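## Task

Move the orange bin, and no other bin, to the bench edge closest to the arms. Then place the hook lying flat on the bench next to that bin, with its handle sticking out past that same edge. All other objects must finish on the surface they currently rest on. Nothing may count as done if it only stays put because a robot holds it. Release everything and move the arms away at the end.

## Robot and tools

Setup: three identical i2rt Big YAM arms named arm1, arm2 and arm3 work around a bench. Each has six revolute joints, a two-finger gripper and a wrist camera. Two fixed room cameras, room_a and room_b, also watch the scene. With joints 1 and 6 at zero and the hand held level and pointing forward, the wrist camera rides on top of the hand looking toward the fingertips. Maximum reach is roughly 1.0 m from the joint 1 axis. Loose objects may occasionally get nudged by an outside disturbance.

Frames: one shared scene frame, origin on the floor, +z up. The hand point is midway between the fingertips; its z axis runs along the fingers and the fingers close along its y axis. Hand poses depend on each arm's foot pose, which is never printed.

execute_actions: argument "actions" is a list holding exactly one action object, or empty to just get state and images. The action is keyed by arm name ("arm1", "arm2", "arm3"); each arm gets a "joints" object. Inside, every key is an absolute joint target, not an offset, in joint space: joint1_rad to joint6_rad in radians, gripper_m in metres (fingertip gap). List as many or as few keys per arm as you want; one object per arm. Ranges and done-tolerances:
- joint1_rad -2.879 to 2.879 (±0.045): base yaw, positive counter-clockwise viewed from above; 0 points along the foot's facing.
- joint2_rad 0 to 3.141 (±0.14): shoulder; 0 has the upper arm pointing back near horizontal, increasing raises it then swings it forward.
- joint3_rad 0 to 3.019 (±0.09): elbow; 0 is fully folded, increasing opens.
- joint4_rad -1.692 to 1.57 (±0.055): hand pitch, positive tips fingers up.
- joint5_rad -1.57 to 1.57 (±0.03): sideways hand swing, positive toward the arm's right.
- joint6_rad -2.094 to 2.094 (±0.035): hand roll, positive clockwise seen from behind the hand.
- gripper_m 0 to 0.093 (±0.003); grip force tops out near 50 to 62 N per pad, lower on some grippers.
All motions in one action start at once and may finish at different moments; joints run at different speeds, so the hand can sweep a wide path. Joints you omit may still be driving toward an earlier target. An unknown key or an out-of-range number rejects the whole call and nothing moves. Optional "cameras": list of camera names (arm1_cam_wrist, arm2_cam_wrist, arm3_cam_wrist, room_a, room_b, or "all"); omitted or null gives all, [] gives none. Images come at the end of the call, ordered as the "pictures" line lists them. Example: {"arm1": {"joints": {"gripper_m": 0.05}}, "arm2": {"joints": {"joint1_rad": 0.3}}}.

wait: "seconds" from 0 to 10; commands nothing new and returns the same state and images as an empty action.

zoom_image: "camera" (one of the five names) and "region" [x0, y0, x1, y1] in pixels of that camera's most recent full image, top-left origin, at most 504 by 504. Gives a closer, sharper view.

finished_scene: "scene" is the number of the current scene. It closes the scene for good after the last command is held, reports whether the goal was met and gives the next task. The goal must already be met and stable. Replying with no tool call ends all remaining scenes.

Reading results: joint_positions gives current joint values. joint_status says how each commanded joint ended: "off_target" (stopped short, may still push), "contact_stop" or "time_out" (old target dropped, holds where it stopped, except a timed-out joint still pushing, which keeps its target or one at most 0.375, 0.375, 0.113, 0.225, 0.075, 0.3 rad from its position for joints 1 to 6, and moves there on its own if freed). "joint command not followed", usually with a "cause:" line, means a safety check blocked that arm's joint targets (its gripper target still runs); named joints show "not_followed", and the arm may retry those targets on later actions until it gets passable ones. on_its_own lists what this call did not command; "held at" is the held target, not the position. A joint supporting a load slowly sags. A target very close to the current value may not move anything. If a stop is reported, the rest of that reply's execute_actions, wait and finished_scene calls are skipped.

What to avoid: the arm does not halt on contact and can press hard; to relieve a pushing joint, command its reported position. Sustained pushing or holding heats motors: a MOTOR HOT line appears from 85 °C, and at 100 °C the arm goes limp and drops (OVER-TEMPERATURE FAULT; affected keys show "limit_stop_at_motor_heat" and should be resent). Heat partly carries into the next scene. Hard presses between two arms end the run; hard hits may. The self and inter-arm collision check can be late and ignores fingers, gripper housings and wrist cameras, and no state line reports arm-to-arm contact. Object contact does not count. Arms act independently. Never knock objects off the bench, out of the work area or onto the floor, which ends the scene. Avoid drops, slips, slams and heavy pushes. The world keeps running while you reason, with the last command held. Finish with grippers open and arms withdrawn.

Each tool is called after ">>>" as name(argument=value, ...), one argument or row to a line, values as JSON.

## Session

>>> execute_actions(
  actions=[],
)

Scene clock: 0.00 s.
arm1.joint_positions: joint1_rad=-0.245 joint2_rad=+0.297 joint3_rad=+1.641 joint4_rad=-1.527 joint5_rad=+0.157 joint6_rad=+0.290 gripper_m=+0.095
arm1.joint_status: not commanded
arm1.hand: x=-0.9065 y=-0.0154 z=+1.4407 quat_wxyz=(-0.477, +0.351, -0.677, -0.436) (m; scene frame)
arm2.joint_positions: joint1_rad=-0.153 joint2_rad=+0.575 joint3_rad=+1.529 joint4_rad=-1.175 joint5_rad=-0.086 joint6_rad=-0.747 gripper_m=+0.095
arm2.joint_status: not commanded
arm2.hand: x=+0.0323 y=+0.2011 z=+1.3800 quat_wxyz=(-0.582, +0.695, -0.362, -0.217) (m; scene frame)
arm3.joint_positions: joint1_rad=+0.889 joint2_rad=+0.523 joint3_rad=+1.532 joint4_rad=-1.284 joint5_rad=-0.236 joint6_rad=-0.582 gripper_m=+0.095
arm3.joint_status: not commanded
arm3.hand: x=+0.7782 y=+0.1003 z=+1.4227 quat_wxyz=(-0.307, +0.796, -0.012, -0.521) (m; scene frame)
pictures: arm1_cam_wrist, arm2_cam_wrist, arm3_cam_wrist, room_a, room_b
Images, in order (width x height): arm1_cam_wrist 616x616, arm2_cam_wrist 616x616, arm3_cam_wrist 616x616, room_a 896x504, room_b 896x504.

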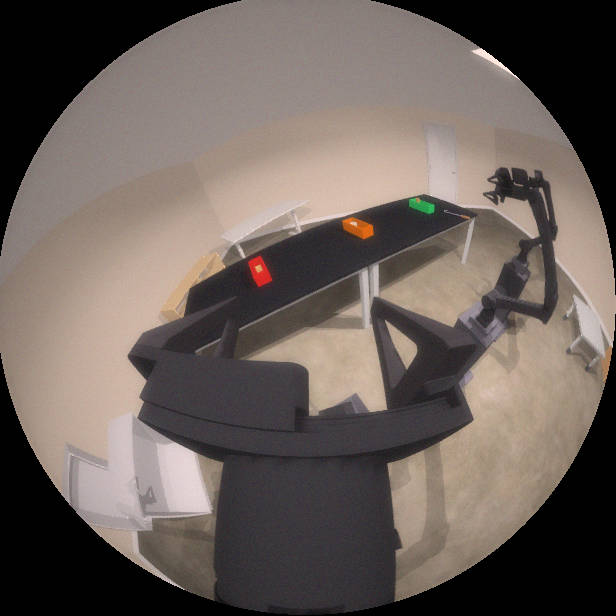

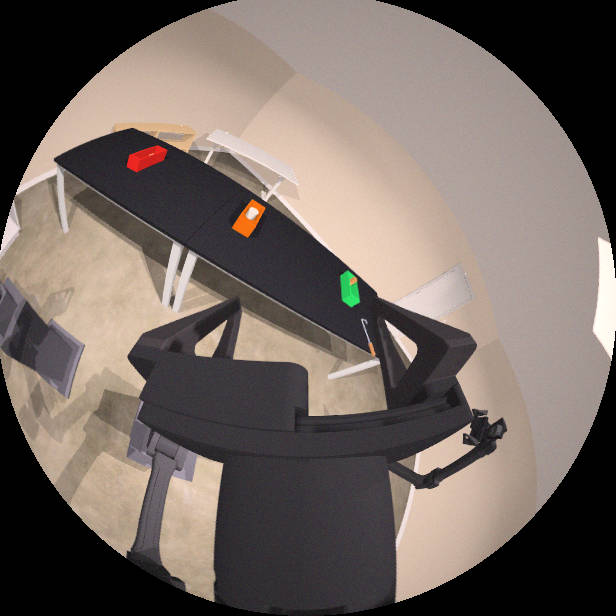

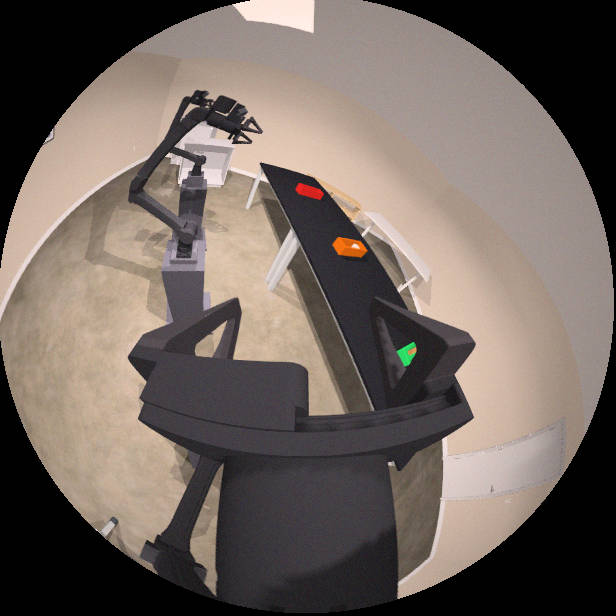

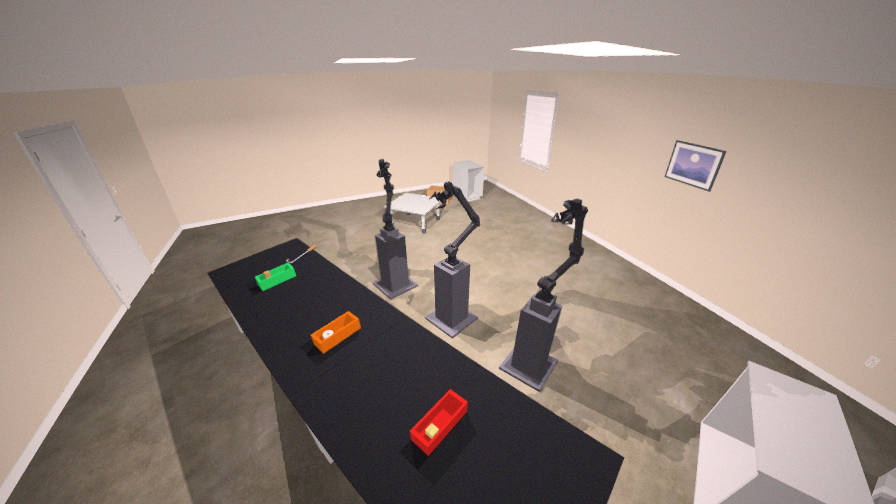

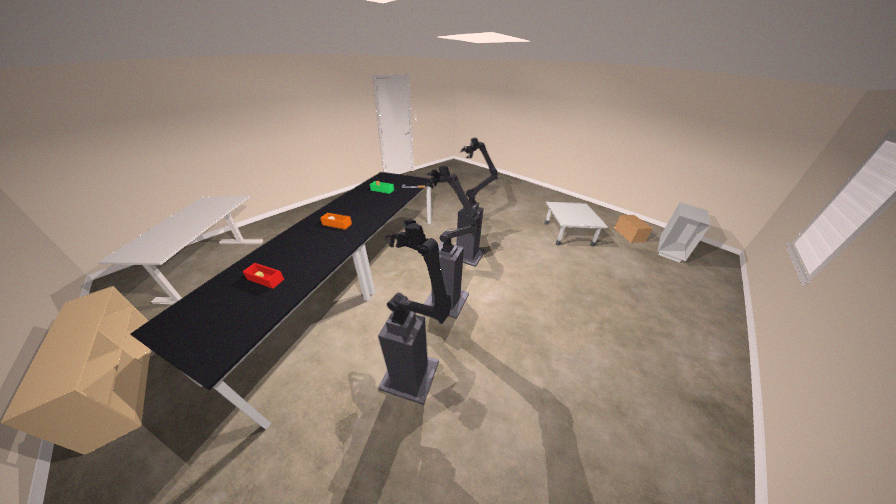

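>>> execute_actions(
  actions=[
    {"arm3":{"joints":{"joint1_rad":-0.62,"joint2_rad":2.2,"joint3_rad":1.2,"joint4_rad":1.05,"joint5_rad":-0.68,"joint6_rad":0}},"arm2":{"joints":{"joint1_rad":0.1,"joint2_rad":2.1,"joint3_rad":1.95,"joint4_rad":0.55,"joint5_rad":-0.7,"joint6_rad":0}},"arm1":{"joints":{"joint1_rad":-0.2,"joint2_rad":2.0,"joint3_rad":1.9,"joint4_rad":0.1,"joint5_rad":1.1,"joint6_rad":0}}},
  ],
  cameras=["arm3_cam_wrist"],
)

Scene clock: 5.63 s.
arm1.joint_positions: joint1_rad=-0.209 joint2_rad=+2.025 joint3_rad=+1.871 joint4_rad=+0.073 joint5_rad=+1.098 joint6_rad=+0.013 gripper_m=+0.095
arm1.joint_status: all done
arm1.hand: x=-0.6617 y=+0.7339 z=+1.1888 quat_wxyz=(-0.691, +0.129, -0.705, -0.094) (m; scene frame)
arm2.joint_positions: joint1_rad=+0.091 joint2_rad=+2.119 joint3_rad=+1.921 joint4_rad=+0.528 joint5_rad=-0.698 joint6_rad=-0.013 gripper_m=+0.095
arm2.joint_status: all done
arm2.hand: x=-0.1327 y=+0.8412 z=+1.1313 quat_wxyz=(-0.390, +0.591, -0.178, -0.683) (m; scene frame)
arm3.joint_positions: joint1_rad=-0.627 joint2_rad=+2.198 joint3_rad=+1.200 joint4_rad=+1.033 joint5_rad=-0.677 joint6_rad=-0.012 gripper_m=+0.095
arm3.joint_status: all done
arm3.hand: x=+1.3249 y=+0.6117 z=+0.8720 quat_wxyz=(-0.532, +0.488, -0.498, -0.481) (m; scene frame)
pictures: arm3_cam_wrist
Images, in order (width x height): arm3_cam_wrist 616x616.

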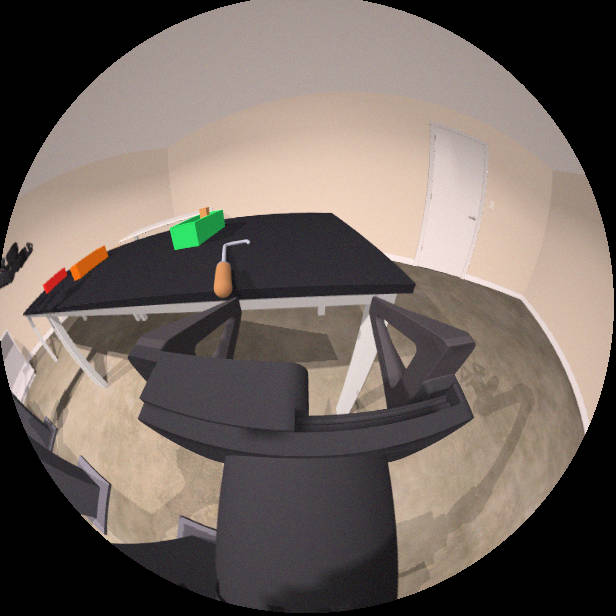

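>>> execute_actions(
  actions=[
    {"arm3":{"joints":{"joint1_rad":-0.4,"joint2_rad":2.3,"joint3_rad":1.51,"joint4_rad":0.9,"joint5_rad":-0.71}}},
  ],
  cameras=["arm3_cam_wrist"],
)

Scene clock: 10.67 s.
arm1.joint_positions: joint1_rad=-0.209 joint2_rad=+2.025 joint3_rad=+1.871 joint4_rad=+0.073 joint5_rad=+1.098 joint6_rad=+0.013 gripper_m=+0.095
arm1.joint_status: not commanded
arm1.hand: x=-0.6617 y=+0.7339 z=+1.1888 quat_wxyz=(-0.691, +0.129, -0.705, -0.094) (m; scene frame)
arm2.joint_positions: joint1_rad=+0.091 joint2_rad=+2.119 joint3_rad=+1.921 joint4_rad=+0.528 joint5_rad=-0.698 joint6_rad=-0.013 gripper_m=+0.095
arm2.joint_status: not commanded
arm2.hand: x=-0.1327 y=+0.8412 z=+1.1313 quat_wxyz=(-0.390, +0.591, -0.178, -0.683) (m; scene frame)
arm3.joint_positions: joint1_rad=-0.402 joint2_rad=+2.304 joint3_rad=+1.476 joint4_rad=+0.902 joint5_rad=-0.709 joint6_rad=-0.012 gripper_m=+0.095
arm3.joint_status: all done
arm3.hand: x=+1.2130 y=+0.7526 z=+0.8870 quat_wxyz=(-0.478, +0.546, -0.419, -0.546) (m; scene frame)
pictures: arm3_cam_wrist
Images, in order (width x height): arm3_cam_wrist 616x616.

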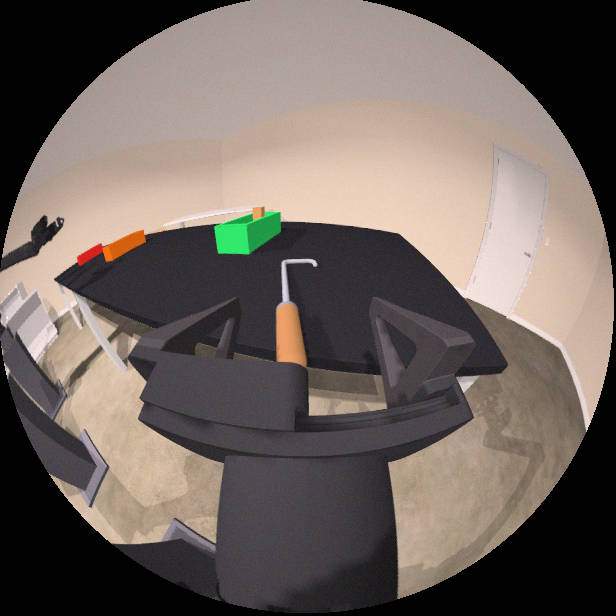

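>>> execute_actions(
  actions=[
    {"arm3":{"joints":{"joint1_rad":-0.37,"joint2_rad":2.42,"joint4_rad":0.95,"joint5_rad":-0.73}}},
  ],
  cameras=["arm3_cam_wrist"],
)

Scene clock: 14.07 s.
arm1.joint_positions: joint1_rad=-0.209 joint2_rad=+2.025 joint3_rad=+1.871 joint4_rad=+0.073 joint5_rad=+1.098 joint6_rad=+0.013 gripper_m=+0.095
arm1.joint_status: not commanded
arm1.hand: x=-0.6617 y=+0.7339 z=+1.1888 quat_wxyz=(-0.691, +0.129, -0.705, -0.094) (m; scene frame)
arm2.joint_positions: joint1_rad=+0.091 joint2_rad=+2.119 joint3_rad=+1.921 joint4_rad=+0.528 joint5_rad=-0.698 joint6_rad=-0.013 gripper_m=+0.095
arm2.joint_status: not commanded
arm2.hand: x=-0.1327 y=+0.8412 z=+1.1313 quat_wxyz=(-0.390, +0.591, -0.178, -0.683) (m; scene frame)
arm3.joint_positions: joint1_rad=-0.374 joint2_rad=+2.422 joint3_rad=+1.476 joint4_rad=+0.938 joint5_rad=-0.727 joint6_rad=-0.012 gripper_m=+0.095
arm3.joint_status: all done
arm3.hand: x=+1.1853 y=+0.7520 z=+0.8047 quat_wxyz=(-0.437, +0.561, -0.435, -0.552) (m; scene frame)
pictures: arm3_cam_wrist
Images, in order (width x height): arm3_cam_wrist 616x616.

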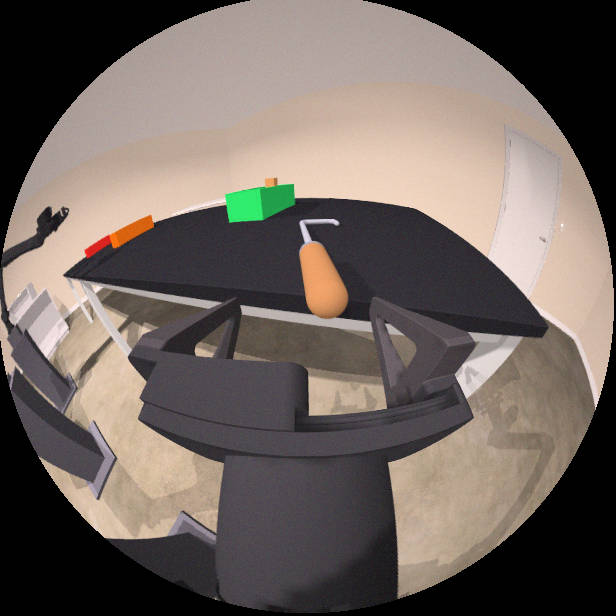

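>>> execute_actions(
  actions=[
    {"arm3":{"joints":{"joint1_rad":-0.35,"joint2_rad":2.49,"joint3_rad":1.67,"joint4_rad":0.83,"joint5_rad":-0.71}}},
  ],
  cameras=["arm3_cam_wrist"],
)

Scene clock: 17.57 s.
arm1.joint_positions: joint1_rad=-0.209 joint2_rad=+2.025 joint3_rad=+1.871 joint4_rad=+0.073 joint5_rad=+1.098 joint6_rad=+0.013 gripper_m=+0.095
arm1.joint_status: not commanded
arm1.hand: x=-0.6617 y=+0.7339 z=+1.1888 quat_wxyz=(-0.691, +0.129, -0.705, -0.094) (m; scene frame)
arm2.joint_positions: joint1_rad=+0.091 joint2_rad=+2.119 joint3_rad=+1.921 joint4_rad=+0.528 joint5_rad=-0.698 joint6_rad=-0.013 gripper_m=+0.095
arm2.joint_status: not commanded
arm2.hand: x=-0.1327 y=+0.8412 z=+1.1313 quat_wxyz=(-0.390, +0.591, -0.178, -0.683) (m; scene frame)
arm3.joint_positions: joint1_rad=-0.358 joint2_rad=+2.471 joint3_rad=+1.623 joint4_rad=+0.836 joint5_rad=-0.714 joint6_rad=-0.012 gripper_m=+0.095
arm3.joint_status: all done
arm3.hand: x=+1.1930 y=+0.7911 z=+0.8105 quat_wxyz=(-0.435, +0.562, -0.435, -0.552) (m; scene frame)
pictures: arm3_cam_wrist
Images, in order (width x height): arm3_cam_wrist 616x616.

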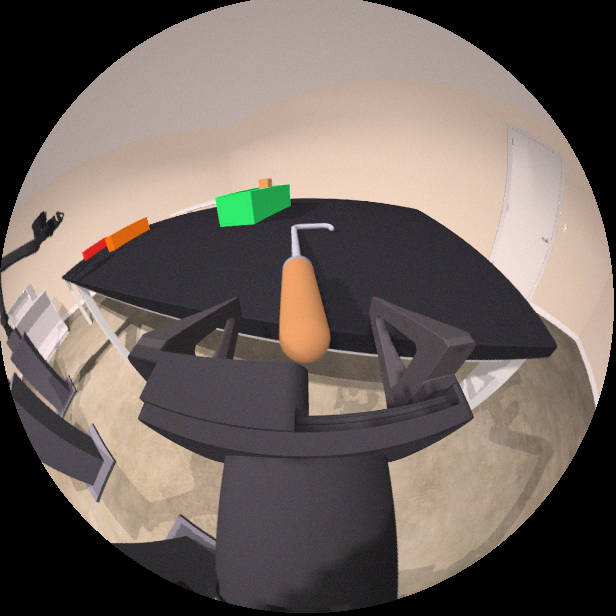

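>>> execute_actions(
  actions=[
    {"arm3":{"joints":{"joint4_rad":0.75}}},
  ],
  cameras=[],
)

>>> execute_actions(
  actions=[
    {"arm3":{"joints":{"gripper_m":0}}},
  ],
  cameras=[],
)

>>> execute_actions(
  actions=[
    {"arm3":{"joints":{"joint2_rad":2.41,"joint6_rad":-1.57}}},
  ],
  cameras=["arm3_cam_wrist"],
)

Scene clock: 20.17 s.
arm1.joint_positions: joint1_rad=-0.209 joint2_rad=+2.025 joint3_rad=+1.871 joint4_rad=+0.073 joint5_rad=+1.098 joint6_rad=+0.013 gripper_m=+0.095
arm1.joint_status: not commanded
arm1.hand: x=-0.6617 y=+0.7339 z=+1.1888 quat_wxyz=(-0.691, +0.129, -0.705, -0.094) (m; scene frame)
arm2.joint_positions: joint1_rad=+0.091 joint2_rad=+2.119 joint3_rad=+1.921 joint4_rad=+0.528 joint5_rad=-0.698 joint6_rad=-0.013 gripper_m=+0.095
arm2.joint_status: not commanded
arm2.hand: x=-0.1327 y=+0.8412 z=+1.1313 quat_wxyz=(-0.390, +0.591, -0.178, -0.683) (m; scene frame)
arm3.joint_positions: joint1_rad=-0.358 joint2_rad=+2.471 joint3_rad=+1.623 joint4_rad=+0.757 joint5_rad=-0.714 joint6_rad=-0.012 gripper_m=+0.095
arm3.joint_status: all done
arm3.hand: x=+1.1927 y=+0.7903 z=+0.7945 quat_wxyz=(-0.407, +0.567, -0.462, -0.547) (m; scene frame)
pictures: none
No camera images: the call's "cameras" was empty. Leave "cameras" out to get every camera's image.

Scene clock: 20.90 s.
arm1.joint_positions: joint1_rad=-0.209 joint2_rad=+2.025 joint3_rad=+1.871 joint4_rad=+0.073 joint5_rad=+1.098 joint6_rad=+0.013 gripper_m=+0.095
arm1.joint_status: not commanded
arm1.hand: x=-0.6617 y=+0.7339 z=+1.1888 quat_wxyz=(-0.691, +0.129, -0.705, -0.094) (m; scene frame)
arm2.joint_positions: joint1_rad=+0.091 joint2_rad=+2.119 joint3_rad=+1.921 joint4_rad=+0.528 joint5_rad=-0.698 joint6_rad=-0.013 gripper_m=+0.095
arm2.joint_status: not commanded
arm2.hand: x=-0.1327 y=+0.8412 z=+1.1313 quat_wxyz=(-0.390, +0.591, -0.178, -0.683) (m; scene frame)
arm3.joint_positions: joint1_rad=-0.356 joint2_rad=+2.471 joint3_rad=+1.624 joint4_rad=+0.755 joint5_rad=-0.713 joint6_rad=-0.011 gripper_m=+0.031
arm3.joint_status: gripper_m off_target (ended at +0.031, target +0.000)
arm3.hand: x=+1.1919 y=+0.7907 z=+0.7943 quat_wxyz=(-0.406, +0.567, -0.463, -0.547) (m; scene frame)
pictures: none
No camera images: the call's "cameras" was empty. Leave "cameras" out to get every camera's image.

Scene clock: 23.07 s.
arm1.joint_positions: joint1_rad=-0.209 joint2_rad=+2.025 joint3_rad=+1.871 joint4_rad=+0.073 joint5_rad=+1.098 joint6_rad=+0.013 gripper_m=+0.095
arm1.joint_status: not commanded
arm1.hand: x=-0.6617 y=+0.7339 z=+1.1888 quat_wxyz=(-0.691, +0.129, -0.705, -0.094) (m; scene frame)
arm2.joint_positions: joint1_rad=+0.091 joint2_rad=+2.119 joint3_rad=+1.921 joint4_rad=+0.528 joint5_rad=-0.698 joint6_rad=-0.013 gripper_m=+0.095
arm2.joint_status: not commanded
arm2.hand: x=-0.1327 y=+0.8412 z=+1.1313 quat_wxyz=(-0.390, +0.591, -0.178, -0.683) (m; scene frame)
arm3.joint_positions: joint1_rad=-0.356 joint2_rad=+2.435 joint3_rad=+1.624 joint4_rad=+0.750 joint5_rad=-0.712 joint6_rad=-1.550 gripper_m=+0.031
arm3.joint_status: all done
arm3.hand: x=+1.1937 y=+0.7943 z=+0.8220 quat_wxyz=(-0.682, +0.721, +0.068, -0.104) (m; scene frame)
pictures: arm3_cam_wrist
Images, in order (width x height): arm3_cam_wrist 616x616.

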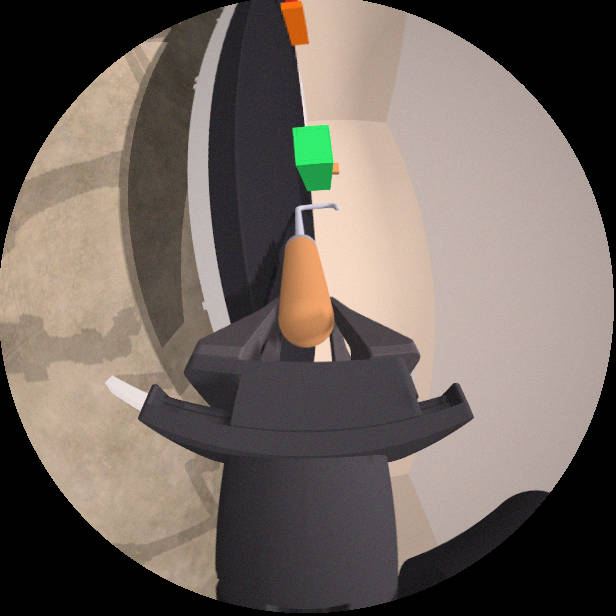

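>>> execute_actions(
  actions=[
    {"arm3":{"joints":{"joint2_rad":2.22}}},
  ],
  cameras=[],
)

>>> execute_actions(
  actions=[
    {"arm3":{"joints":{"joint1_rad":0.79,"joint5_rad":0.68}}},
  ],
  cameras=["arm3_cam_wrist"],
)

>>> execute_actions(
  actions=[
    {"arm3":{"joints":{"joint2_rad":2.41,"joint6_rad":0}}},
  ],
  cameras=["arm3_cam_wrist"],
)

Scene clock: 28.77 s.
arm1.joint_positions: joint1_rad=-0.209 joint2_rad=+2.025 joint3_rad=+1.871 joint4_rad=+0.073 joint5_rad=+1.098 joint6_rad=+0.013 gripper_m=+0.095
arm1.joint_status: not commanded
arm1.hand: x=-0.6617 y=+0.7339 z=+1.1888 quat_wxyz=(-0.691, +0.129, -0.705, -0.094) (m; scene frame)
arm2.joint_positions: joint1_rad=+0.091 joint2_rad=+2.119 joint3_rad=+1.921 joint4_rad=+0.528 joint5_rad=-0.698 joint6_rad=-0.013 gripper_m=+0.095
arm2.joint_status: not commanded
arm2.hand: x=-0.1327 y=+0.8412 z=+1.1313 quat_wxyz=(-0.390, +0.591, -0.178, -0.683) (m; scene frame)
arm3.joint_positions: joint1_rad=-0.356 joint2_rad=+2.252 joint3_rad=+1.624 joint4_rad=+0.719 joint5_rad=-0.709 joint6_rad=-1.565 gripper_m=+0.031
arm3.joint_status: all done
arm3.hand: x=+1.1950 y=+0.7991 z=+0.9626 quat_wxyz=(-0.727, +0.676, +0.103, -0.069) (m; scene frame)
pictures: none
No camera images: the call's "cameras" was empty. Leave "cameras" out to get every camera's image.

Scene clock: 31.17 s.
arm1.joint_positions: joint1_rad=-0.209 joint2_rad=+2.025 joint3_rad=+1.871 joint4_rad=+0.073 joint5_rad=+1.098 joint6_rad=+0.013 gripper_m=+0.095
arm1.joint_status: not commanded
arm1.hand: x=-0.6617 y=+0.7339 z=+1.1888 quat_wxyz=(-0.691, +0.129, -0.705, -0.094) (m; scene frame)
arm2.joint_positions: joint1_rad=+0.091 joint2_rad=+2.119 joint3_rad=+1.921 joint4_rad=+0.528 joint5_rad=-0.698 joint6_rad=-0.013 gripper_m=+0.095
arm2.joint_status: not commanded
arm2.hand: x=-0.1327 y=+0.8412 z=+1.1313 quat_wxyz=(-0.390, +0.591, -0.178, -0.683) (m; scene frame)
arm3.joint_positions: joint1_rad=+0.789 joint2_rad=+2.252 joint3_rad=+1.624 joint4_rad=+0.718 joint5_rad=+0.682 joint6_rad=-1.579 gripper_m=+0.031
arm3.joint_status: all done
arm3.hand: x=+0.4881 y=+0.7251 z=+0.9595 quat_wxyz=(-0.731, +0.682, -0.017, -0.014) (m; scene frame)
pictures: arm3_cam_wrist
Images, in order (width x height): arm3_cam_wrist 616x616.

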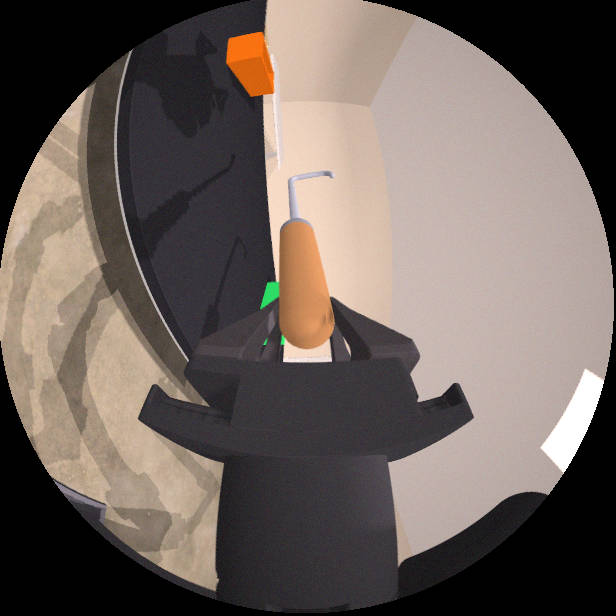

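Scene clock: 33.33 s.
arm1.joint_positions: joint1_rad=-0.209 joint2_rad=+2.025 joint3_rad=+1.871 joint4_rad=+0.073 joint5_rad=+1.098 joint6_rad=+0.013 gripper_m=+0.095
arm1.joint_status: not commanded
arm1.hand: x=-0.6617 y=+0.7339 z=+1.1888 quat_wxyz=(-0.691, +0.129, -0.705, -0.094) (m; scene frame)
arm2.joint_positions: joint1_rad=+0.091 joint2_rad=+2.119 joint3_rad=+1.921 joint4_rad=+0.528 joint5_rad=-0.698 joint6_rad=-0.013 gripper_m=+0.095
arm2.joint_status: not commanded
arm2.hand: x=-0.1327 y=+0.8412 z=+1.1313 quat_wxyz=(-0.390, +0.591, -0.178, -0.683) (m; scene frame)
arm3.joint_positions: joint1_rad=+0.789 joint2_rad=+2.451 joint3_rad=+1.624 joint4_rad=+0.724 joint5_rad=+0.676 joint6_rad=-0.013 gripper_m=+0.031
arm3.joint_status: all done
arm3.hand: x=+0.4919 y=+0.7194 z=+0.8007 quat_wxyz=(-0.499, +0.541, -0.499, -0.459) (m; scene frame)
pictures: arm3_cam_wrist
Images, in order (width x height): arm3_cam_wrist 616x616.

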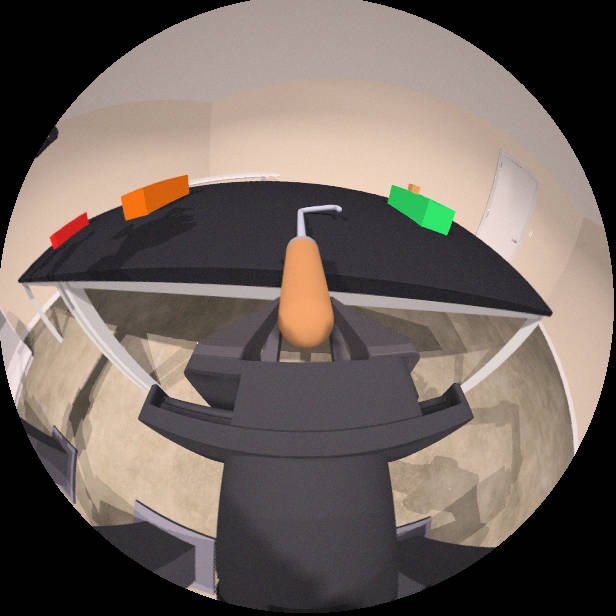

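>>> execute_actions(
  actions=[
    {"arm3":{"joints":{"joint4_rad":0.66}}},
  ],
  cameras=[],
)

>>> execute_actions(
  actions=[
    {"arm3":{"joints":{"gripper_m":0.093}}},
  ],
  cameras=[],
)

>>> execute_actions(
  actions=[
    {"arm3":{"joints":{"joint2_rad":1.5}}},
  ],
  cameras=[],
)

>>> execute_actions(
  actions=[
    {"arm3":{"joints":{"joint1_rad":-0.3}},"arm2":{"joints":{"joint1_rad":-0.635,"joint2_rad":2.33,"joint3_rad":2.0,"joint5_rad":-0.72}}},
  ],
  cameras=[],
)

>>> execute_actions(
  actions=[
    {"arm2":{"joints":{"joint2_rad":2.52}}},
  ],
  cameras=["arm2_cam_wrist"],
)

Scene clock: 38.87 s.
arm1.joint_positions: joint1_rad=-0.209 joint2_rad=+2.025 joint3_rad=+1.871 joint4_rad=+0.073 joint5_rad=+1.098 joint6_rad=+0.013 gripper_m=+0.095
arm1.joint_status: not commanded
arm1.hand: x=-0.6617 y=+0.7339 z=+1.1888 quat_wxyz=(-0.691, +0.129, -0.705, -0.094) (m; scene frame)
arm2.joint_positions: joint1_rad=+0.091 joint2_rad=+2.119 joint3_rad=+1.921 joint4_rad=+0.528 joint5_rad=-0.698 joint6_rad=-0.013 gripper_m=+0.095
arm2.joint_status: not commanded
arm2.hand: x=-0.1327 y=+0.8412 z=+1.1313 quat_wxyz=(-0.390, +0.591, -0.178, -0.683) (m; scene frame)
arm3.joint_positions: joint1_rad=+0.789 joint2_rad=+2.444 joint3_rad=+1.624 joint4_rad=+0.668 joint5_rad=+0.677 joint6_rad=-0.010 gripper_m=+0.031
arm3.joint_status: all done
arm3.hand: x=+0.4924 y=+0.7189 z=+0.7949 quat_wxyz=(-0.495, +0.556, -0.501, -0.441) (m; scene frame)
pictures: none
No camera images: the call's "cameras" was empty. Leave "cameras" out to get every camera's image.

Scene clock: 39.57 s.
arm1.joint_positions: joint1_rad=-0.209 joint2_rad=+2.025 joint3_rad=+1.871 joint4_rad=+0.073 joint5_rad=+1.098 joint6_rad=+0.013 gripper_m=+0.095
arm1.joint_status: not commanded
arm1.hand: x=-0.6617 y=+0.7339 z=+1.1888 quat_wxyz=(-0.691, +0.129, -0.705, -0.094) (m; scene frame)
arm2.joint_positions: joint1_rad=+0.091 joint2_rad=+2.119 joint3_rad=+1.921 joint4_rad=+0.528 joint5_rad=-0.698 joint6_rad=-0.013 gripper_m=+0.095
arm2.joint_status: not commanded
arm2.hand: x=-0.1327 y=+0.8412 z=+1.1313 quat_wxyz=(-0.390, +0.591, -0.178, -0.683) (m; scene frame)
arm3.joint_positions: joint1_rad=+0.789 joint2_rad=+2.444 joint3_rad=+1.624 joint4_rad=+0.666 joint5_rad=+0.678 joint6_rad=-0.010 gripper_m=+0.093
arm3.joint_status: all done
arm3.hand: x=+0.4925 y=+0.7188 z=+0.7946 quat_wxyz=(-0.495, +0.557, -0.501, -0.441) (m; scene frame)
pictures: none
No camera images: the call's "cameras" was empty. Leave "cameras" out to get every camera's image.

Scene clock: 41.50 s.
arm1.joint_positions: joint1_rad=-0.209 joint2_rad=+2.025 joint3_rad=+1.871 joint4_rad=+0.073 joint5_rad=+1.098 joint6_rad=+0.013 gripper_m=+0.095
arm1.joint_status: not commanded
arm1.hand: x=-0.6617 y=+0.7339 z=+1.1888 quat_wxyz=(-0.691, +0.129, -0.705, -0.094) (m; scene frame)
arm2.joint_positions: joint1_rad=+0.091 joint2_rad=+2.119 joint3_rad=+1.921 joint4_rad=+0.528 joint5_rad=-0.698 joint6_rad=-0.013 gripper_m=+0.095
arm2.joint_status: not commanded
arm2.hand: x=-0.1327 y=+0.8412 z=+1.1313 quat_wxyz=(-0.390, +0.591, -0.178, -0.683) (m; scene frame)
arm3.joint_positions: joint1_rad=+0.789 joint2_rad=+1.499 joint3_rad=+1.663 joint4_rad=+0.663 joint5_rad=+0.678 joint6_rad=-0.010 gripper_m=+0.093
arm3.joint_status: all done
arm3.hand: x=+0.6407 y=+0.5320 z=+1.5132 quat_wxyz=(-0.493, +0.180, -0.426, -0.737) (m; scene frame)
pictures: none
No camera images: the call's "cameras" was empty. Leave "cameras" out to get every camera's image.

Scene clock: 43.60 s.
arm1.joint_positions: joint1_rad=-0.209 joint2_rad=+2.025 joint3_rad=+1.871 joint4_rad=+0.073 joint5_rad=+1.098 joint6_rad=+0.013 gripper_m=+0.095
arm1.joint_status: not commanded
arm1.hand: x=-0.6617 y=+0.7339 z=+1.1888 quat_wxyz=(-0.691, +0.129, -0.705, -0.094) (m; scene frame)
arm2.joint_positions: joint1_rad=-0.629 joint2_rad=+2.360 joint3_rad=+1.965 joint4_rad=+0.535 joint5_rad=-0.720 joint6_rad=-0.010 gripper_m=+0.095
arm2.joint_status: all done
arm2.hand: x=+0.4851 y=+0.7589 z=+0.9560 quat_wxyz=(-0.541, +0.509, -0.440, -0.505) (m; scene frame)
arm3.joint_positions: joint1_rad=-0.303 joint2_rad=+1.499 joint3_rad=+1.663 joint4_rad=+0.662 joint5_rad=+0.679 joint6_rad=-0.010 gripper_m=+0.093
arm3.joint_status: all done
arm3.hand: x=+1.2535 y=+0.5003 z=+1.5156 quat_wxyz=(-0.804, -0.068, -0.456, -0.374) (m; scene frame)
pictures: none
No camera images: the call's "cameras" was empty. Leave "cameras" out to get every camera's image.

Scene clock: 45.03 s.
arm1.joint_positions: joint1_rad=-0.209 joint2_rad=+2.025 joint3_rad=+1.871 joint4_rad=+0.073 joint5_rad=+1.098 joint6_rad=+0.013 gripper_m=+0.095
arm1.joint_status: not commanded
arm1.hand: x=-0.6617 y=+0.7339 z=+1.1888 quat_wxyz=(-0.691, +0.129, -0.705, -0.094) (m; scene frame)
arm2.joint_positions: joint1_rad=-0.632 joint2_rad=+2.526 joint3_rad=+1.965 joint4_rad=+0.543 joint5_rad=-0.719 joint6_rad=-0.013 gripper_m=+0.095
arm2.joint_status: all done
arm2.hand: x=+0.4911 y=+0.7598 z=+0.8129 quat_wxyz=(-0.489, +0.515, -0.497, -0.500) (m; scene frame)
arm3.joint_positions: joint1_rad=-0.303 joint2_rad=+1.499 joint3_rad=+1.663 joint4_rad=+0.662 joint5_rad=+0.679 joint6_rad=-0.010 gripper_m=+0.093
arm3.joint_status: not commanded
arm3.hand: x=+1.2535 y=+0.5003 z=+1.5156 quat_wxyz=(-0.804, -0.068, -0.456, -0.374) (m; scene frame)
pictures: arm2_cam_wrist
Images, in order (width x height): arm2_cam_wrist 616x616.

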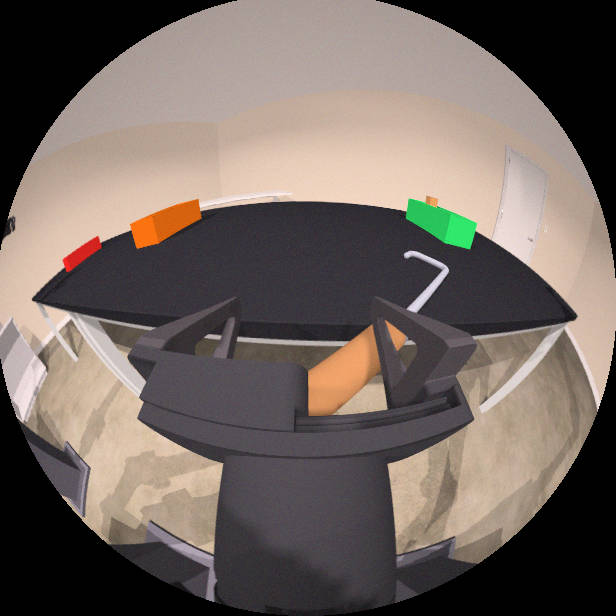

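>>> execute_actions(
  actions=[
    {"arm2":{"joints":{"joint2_rad":2.3}}},
  ],
  cameras=[],
)

>>> execute_actions(
  actions=[
    {"arm2":{"joints":{"joint1_rad":-0.525,"joint3_rad":1.85,"joint5_rad":0.22}}},
  ],
  cameras=["arm2_cam_wrist","room_a"],
)

Scene clock: 49.00 s.
arm1.joint_positions: joint1_rad=-0.209 joint2_rad=+2.025 joint3_rad=+1.871 joint4_rad=+0.073 joint5_rad=+1.098 joint6_rad=+0.013 gripper_m=+0.095
arm1.joint_status: not commanded
arm1.hand: x=-0.6617 y=+0.7339 z=+1.1888 quat_wxyz=(-0.691, +0.129, -0.705, -0.094) (m; scene frame)
arm2.joint_positions: joint1_rad=-0.632 joint2_rad=+2.285 joint3_rad=+1.970 joint4_rad=+0.543 joint5_rad=-0.719 joint6_rad=-0.013 gripper_m=+0.095
arm2.joint_status: all done
arm2.hand: x=+0.4807 y=+0.7506 z=+1.0260 quat_wxyz=(-0.572, +0.504, -0.407, -0.504) (m; scene frame)
arm3.joint_positions: joint1_rad=-0.303 joint2_rad=+1.499 joint3_rad=+1.663 joint4_rad=+0.662 joint5_rad=+0.679 joint6_rad=-0.010 gripper_m=+0.093
arm3.joint_status: not commanded
arm3.hand: x=+1.2535 y=+0.5003 z=+1.5156 quat_wxyz=(-0.804, -0.068, -0.456, -0.374) (m; scene frame)
pictures: none
No camera images: the call's "cameras" was empty. Leave "cameras" out to get every camera's image.

Scene clock: 50.43 s.
arm1.joint_positions: joint1_rad=-0.209 joint2_rad=+2.025 joint3_rad=+1.871 joint4_rad=+0.073 joint5_rad=+1.098 joint6_rad=+0.013 gripper_m=+0.095
arm1.joint_status: not commanded
arm1.hand: x=-0.6617 y=+0.7339 z=+1.1888 quat_wxyz=(-0.691, +0.129, -0.705, -0.094) (m; scene frame)
arm2.joint_positions: joint1_rad=-0.521 joint2_rad=+2.300 joint3_rad=+1.851 joint4_rad=+0.543 joint5_rad=+0.218 joint6_rad=-0.012 gripper_m=+0.095
arm2.joint_status: all done
arm2.hand: x=+0.5358 y=+0.7382 z=+0.9509 quat_wxyz=(-0.684, +0.256, -0.625, -0.278) (m; scene frame)
arm3.joint_positions: joint1_rad=-0.303 joint2_rad=+1.499 joint3_rad=+1.663 joint4_rad=+0.662 joint5_rad=+0.679 joint6_rad=-0.010 gripper_m=+0.093
arm3.joint_status: not commanded
arm3.hand: x=+1.2535 y=+0.5003 z=+1.5156 quat_wxyz=(-0.804, -0.068, -0.456, -0.374) (m; scene frame)
pictures: arm2_cam_wrist, room_a
Images, in order (width x height): arm2_cam_wrist 616x616, room_a 896x504.

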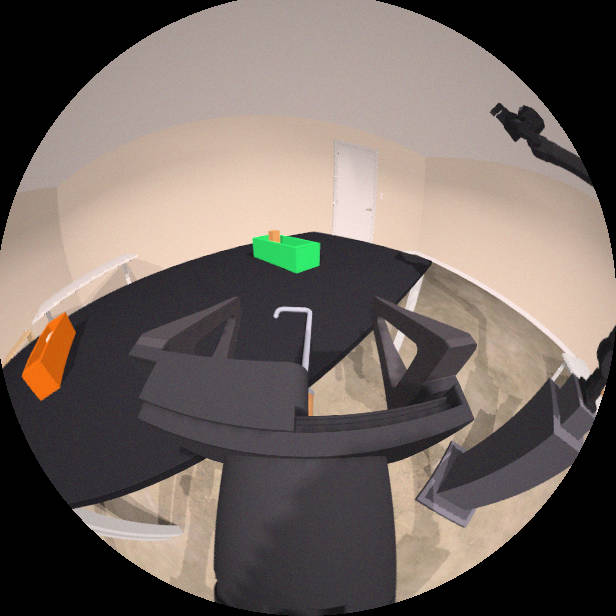

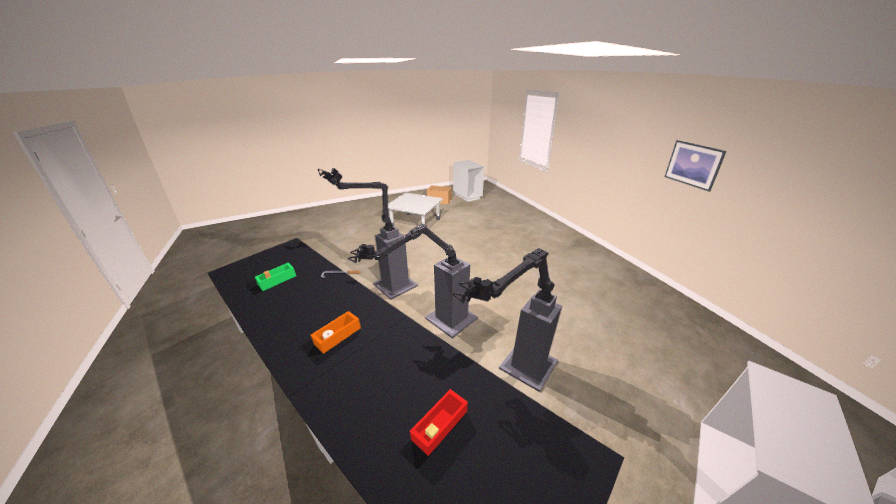

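Aligned. Back off a little and descend.

>>> execute_actions(
  actions=[
    {"arm2":{"joints":{"joint2_rad":2.43,"joint3_rad":1.77,"joint4_rad":0.67,"gripper_m":0.075}}},
  ],
  cameras=["arm2_cam_wrist"],
)

Scene clock: 52.90 s.
arm1.joint_positions: joint1_rad=-0.209 joint2_rad=+2.025 joint3_rad=+1.871 joint4_rad=+0.073 joint5_rad=+1.098 joint6_rad=+0.013 gripper_m=+0.095
arm1.joint_status: not commanded
arm1.hand: x=-0.6617 y=+0.7339 z=+1.1888 quat_wxyz=(-0.691, +0.129, -0.705, -0.094) (m; scene frame)
arm2.joint_positions: joint1_rad=-0.521 joint2_rad=+2.449 joint3_rad=+1.762 joint4_rad=+0.644 joint5_rad=+0.218 joint6_rad=-0.012 gripper_m=+0.075
arm2.joint_status: all done
arm2.hand: x=+0.5278 y=+0.7232 z=+0.7938 quat_wxyz=(-0.644, +0.283, -0.665, -0.250) (m; scene frame)
arm3.joint_positions: joint1_rad=-0.303 joint2_rad=+1.499 joint3_rad=+1.663 joint4_rad=+0.662 joint5_rad=+0.679 joint6_rad=-0.010 gripper_m=+0.093
arm3.joint_status: not commanded
arm3.hand: x=+1.2535 y=+0.5003 z=+1.5156 quat_wxyz=(-0.804, -0.068, -0.456, -0.374) (m; scene frame)
pictures: arm2_cam_wrist
Images, in order (width x height): arm2_cam_wrist 616x616.

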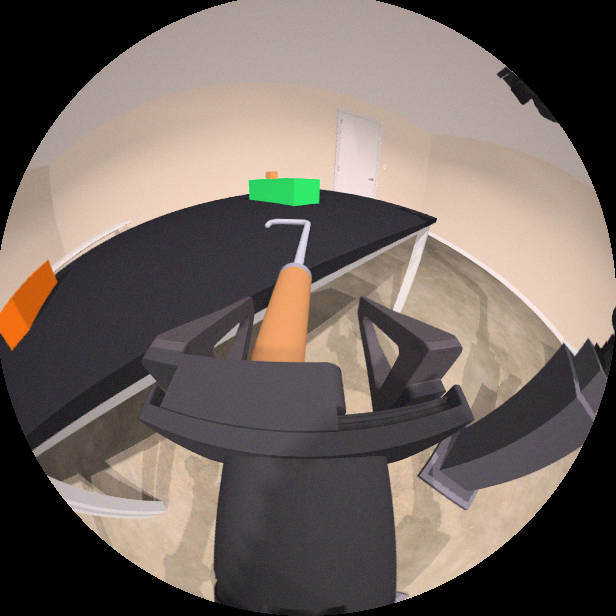

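>>> execute_actions(
  actions=[
    {"arm2":{"joints":{"gripper_m":0}}},
  ],
  cameras=[],
)

>>> execute_actions(
  actions=[
    {"arm2":{"joints":{"joint2_rad":2.35,"joint6_rad":-1.57}}},
  ],
  cameras=["arm2_cam_wrist"],
)

>>> execute_actions(
  actions=[
    {"arm2":{"joints":{"joint2_rad":2.12,"joint4_rad":0.45}}},
  ],
  cameras=[],
)

>>> execute_actions(
  actions=[
    {"arm2":{"joints":{"joint1_rad":0.12,"joint5_rad":0}}},
  ],
  cameras=["arm2_cam_wrist","arm1_cam_wrist","room_a"],
)

Scene clock: 56.23 s.
arm1.joint_positions: joint1_rad=-0.209 joint2_rad=+2.025 joint3_rad=+1.871 joint4_rad=+0.073 joint5_rad=+1.098 joint6_rad=+0.013 gripper_m=+0.095
arm1.joint_status: not commanded
arm1.hand: x=-0.6617 y=+0.7339 z=+1.1888 quat_wxyz=(-0.691, +0.129, -0.705, -0.094) (m; scene frame)
arm2.joint_positions: joint1_rad=-0.521 joint2_rad=+2.449 joint3_rad=+1.762 joint4_rad=+0.645 joint5_rad=+0.217 joint6_rad=-0.011 gripper_m=+0.030
arm2.joint_status: gripper_m off_target (ended at +0.030, target +0.000)
arm2.hand: x=+0.5278 y=+0.7233 z=+0.7940 quat_wxyz=(-0.644, +0.283, -0.665, -0.251) (m; scene frame)
arm3.joint_positions: joint1_rad=-0.303 joint2_rad=+1.499 joint3_rad=+1.663 joint4_rad=+0.662 joint5_rad=+0.679 joint6_rad=-0.010 gripper_m=+0.093
arm3.joint_status: not commanded
arm3.hand: x=+1.2535 y=+0.5003 z=+1.5156 quat_wxyz=(-0.804, -0.068, -0.456, -0.374) (m; scene frame)
pictures: none
No camera images: the call's "cameras" was empty. Leave "cameras" out to get every camera's image.

Scene clock: 58.40 s.
arm1.joint_positions: joint1_rad=-0.209 joint2_rad=+2.025 joint3_rad=+1.871 joint4_rad=+0.073 joint5_rad=+1.098 joint6_rad=+0.013 gripper_m=+0.095
arm1.joint_status: not commanded
arm1.hand: x=-0.6617 y=+0.7339 z=+1.1888 quat_wxyz=(-0.691, +0.129, -0.705, -0.094) (m; scene frame)
arm2.joint_positions: joint1_rad=-0.521 joint2_rad=+2.385 joint3_rad=+1.762 joint4_rad=+0.650 joint5_rad=+0.211 joint6_rad=-1.545 gripper_m=+0.030
arm2.joint_status: all done
arm2.hand: x=+0.5279 y=+0.7265 z=+0.8510 quat_wxyz=(-0.663, +0.642, -0.275, +0.268) (m; scene frame)
arm3.joint_positions: joint1_rad=-0.303 joint2_rad=+1.499 joint3_rad=+1.663 joint4_rad=+0.662 joint5_rad=+0.679 joint6_rad=-0.010 gripper_m=+0.093
arm3.joint_status: not commanded
arm3.hand: x=+1.2535 y=+0.5003 z=+1.5156 quat_wxyz=(-0.804, -0.068, -0.456, -0.374) (m; scene frame)
pictures: arm2_cam_wrist
Images, in order (width x height): arm2_cam_wrist 616x616.

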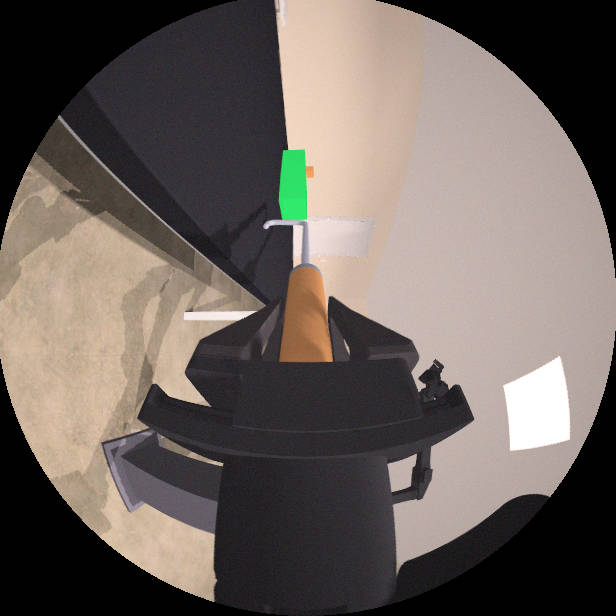

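Scene clock: 59.63 s.
arm1.joint_positions: joint1_rad=-0.209 joint2_rad=+2.025 joint3_rad=+1.871 joint4_rad=+0.073 joint5_rad=+1.098 joint6_rad=+0.013 gripper_m=+0.095
arm1.joint_status: not commanded
arm1.hand: x=-0.6617 y=+0.7339 z=+1.1888 quat_wxyz=(-0.691, +0.129, -0.705, -0.094) (m; scene frame)
arm2.joint_positions: joint1_rad=-0.521 joint2_rad=+2.156 joint3_rad=+1.745 joint4_rad=+0.438 joint5_rad=+0.219 joint6_rad=-1.553 gripper_m=+0.030
arm2.joint_status: all done
arm2.hand: x=+0.5193 y=+0.7133 z=+0.9892 quat_wxyz=(-0.661, +0.642, -0.275, +0.274) (m; scene frame)
arm3.joint_positions: joint1_rad=-0.303 joint2_rad=+1.499 joint3_rad=+1.663 joint4_rad=+0.662 joint5_rad=+0.679 joint6_rad=-0.010 gripper_m=+0.093
arm3.joint_status: not commanded
arm3.hand: x=+1.2535 y=+0.5003 z=+1.5156 quat_wxyz=(-0.804, -0.068, -0.456, -0.374) (m; scene frame)
pictures: none
No camera images: the call's "cameras" was empty. Leave "cameras" out to get every camera's image.

Scene clock: 61.97 s.
arm1.joint_positions: joint1_rad=-0.209 joint2_rad=+2.025 joint3_rad=+1.871 joint4_rad=+0.073 joint5_rad=+1.098 joint6_rad=+0.013 gripper_m=+0.095
arm1.joint_status: not commanded
arm1.hand: x=-0.6617 y=+0.7339 z=+1.1888 quat_wxyz=(-0.691, +0.129, -0.705, -0.094) (m; scene frame)
arm2.joint_positions: joint1_rad=+0.122 joint2_rad=+2.156 joint3_rad=+1.745 joint4_rad=+0.438 joint5_rad=+0.000 joint6_rad=-1.554 gripper_m=+0.030
arm2.joint_status: all done
arm2.hand: x=-0.0504 y=+0.8794 z=+0.9845 quat_wxyz=(-0.713, +0.701, +0.019, -0.028) (m; scene frame)
arm3.joint_positions: joint1_rad=-0.303 joint2_rad=+1.499 joint3_rad=+1.663 joint4_rad=+0.662 joint5_rad=+0.679 joint6_rad=-0.010 gripper_m=+0.093
arm3.joint_status: not commanded
arm3.hand: x=+1.2535 y=+0.5003 z=+1.5156 quat_wxyz=(-0.804, -0.068, -0.456, -0.374) (m; scene frame)
pictures: arm1_cam_wrist, arm2_cam_wrist, room_a
Images, in order (width x height): arm1_cam_wrist 616x616, arm2_cam_wrist 616x616, room_a 896x504.

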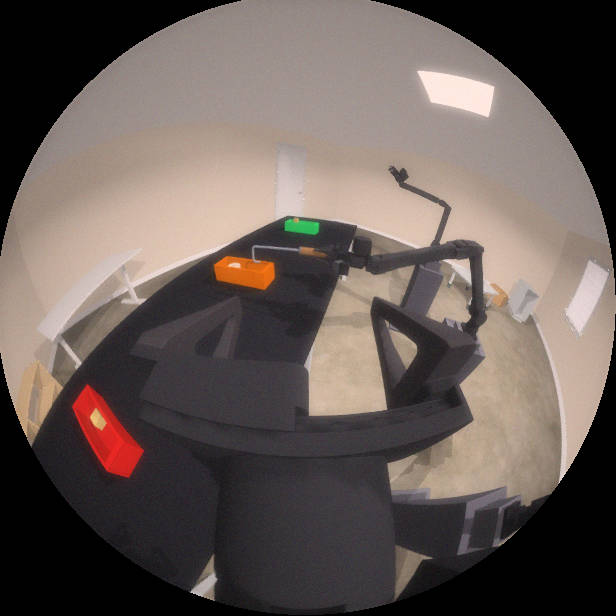

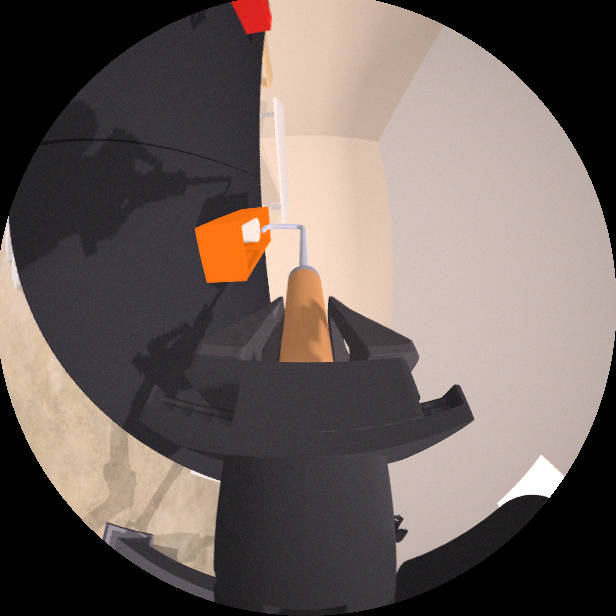

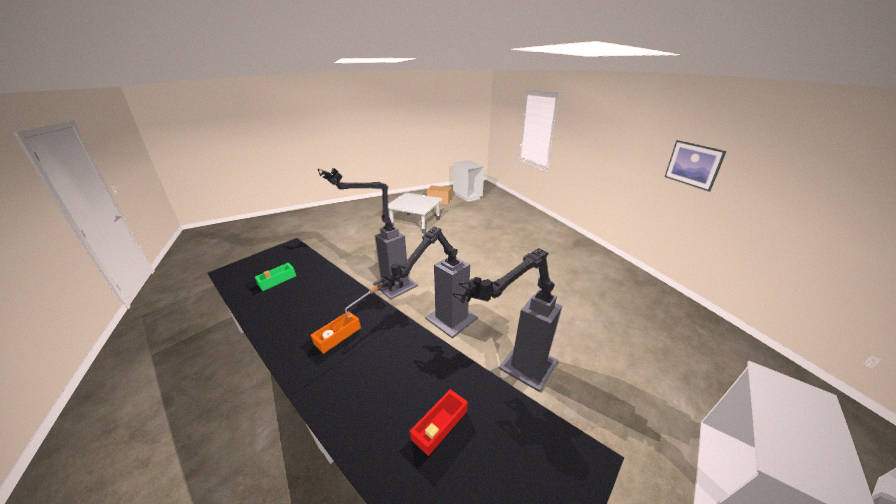

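>>> execute_actions(
  actions=[
    {"arm2":{"joints":{"joint5_rad":0.07,"joint4_rad":0.2}}},
  ],
  cameras=["arm2_cam_wrist"],
)

>>> execute_actions(
  actions=[
    {"arm2":{"joints":{"joint2_rad":1.92,"joint3_rad":1.51}}},
  ],
  cameras=["arm2_cam_wrist","arm1_cam_wrist"],
)

Scene clock: 66.27 s.
arm1.joint_positions: joint1_rad=-0.209 joint2_rad=+2.025 joint3_rad=+1.871 joint4_rad=+0.073 joint5_rad=+1.098 joint6_rad=+0.013 gripper_m=+0.095
arm1.joint_status: not commanded
arm1.hand: x=-0.6617 y=+0.7339 z=+1.1888 quat_wxyz=(-0.691, +0.129, -0.705, -0.094) (m; scene frame)
arm2.joint_positions: joint1_rad=+0.122 joint2_rad=+2.156 joint3_rad=+1.745 joint4_rad=+0.205 joint5_rad=+0.070 joint6_rad=-1.556 gripper_m=+0.030
arm2.joint_status: all done
arm2.hand: x=-0.0373 y=+0.8742 z=+0.9280 quat_wxyz=(-0.627, +0.779, -0.001, +0.004) (m; scene frame)
arm3.joint_positions: joint1_rad=-0.303 joint2_rad=+1.499 joint3_rad=+1.663 joint4_rad=+0.662 joint5_rad=+0.679 joint6_rad=-0.010 gripper_m=+0.093
arm3.joint_status: not commanded
arm3.hand: x=+1.2535 y=+0.5003 z=+1.5156 quat_wxyz=(-0.804, -0.068, -0.456, -0.374) (m; scene frame)
pictures: arm2_cam_wrist
Images, in order (width x height): arm2_cam_wrist 616x616.

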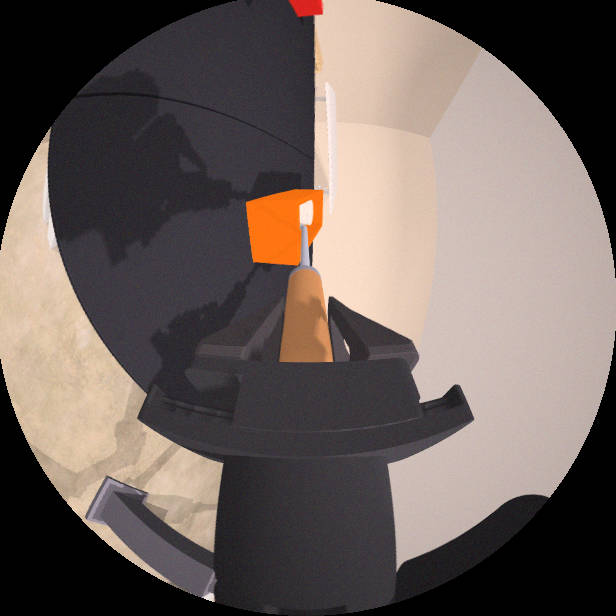

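Scene clock: 67.17 s.
arm1.joint_positions: joint1_rad=-0.209 joint2_rad=+2.025 joint3_rad=+1.871 joint4_rad=+0.073 joint5_rad=+1.098 joint6_rad=+0.013 gripper_m=+0.095
arm1.joint_status: not commanded
arm1.hand: x=-0.6617 y=+0.7339 z=+1.1888 quat_wxyz=(-0.691, +0.129, -0.705, -0.094) (m; scene frame)
arm2.joint_positions: joint1_rad=+0.122 joint2_rad=+1.967 joint3_rad=+1.505 joint4_rad=+0.194 joint5_rad=+0.070 joint6_rad=-1.556 gripper_m=+0.030
arm2.joint_status: all done
arm2.hand: x=-0.0330 y=+0.8055 z=+0.9412 quat_wxyz=(-0.603, +0.798, +0.000, +0.006) (m; scene frame)
arm3.joint_positions: joint1_rad=-0.303 joint2_rad=+1.499 joint3_rad=+1.663 joint4_rad=+0.662 joint5_rad=+0.679 joint6_rad=-0.010 gripper_m=+0.093
arm3.joint_status: not commanded
arm3.hand: x=+1.2535 y=+0.5003 z=+1.5156 quat_wxyz=(-0.804, -0.068, -0.456, -0.374) (m; scene frame)
pictures: arm1_cam_wrist, arm2_cam_wrist
Images, in order (width x height): arm1_cam_wrist 616x616, arm2_cam_wrist 616x616.

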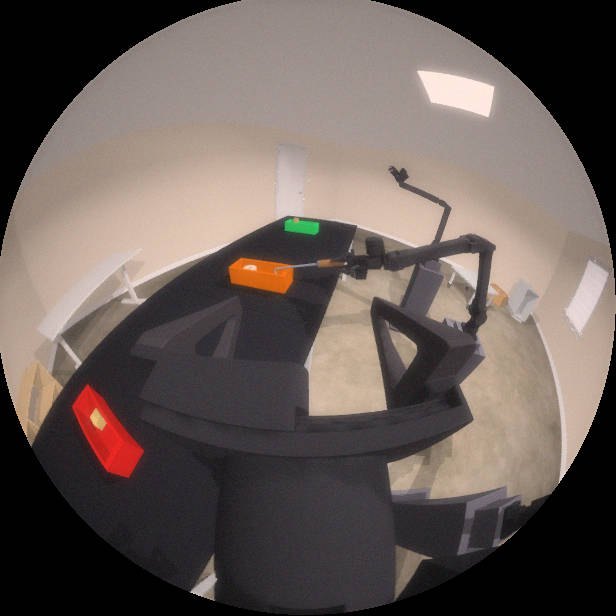

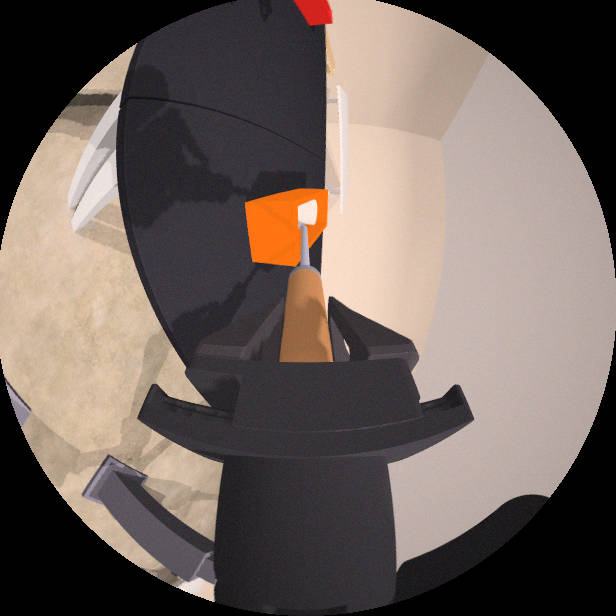

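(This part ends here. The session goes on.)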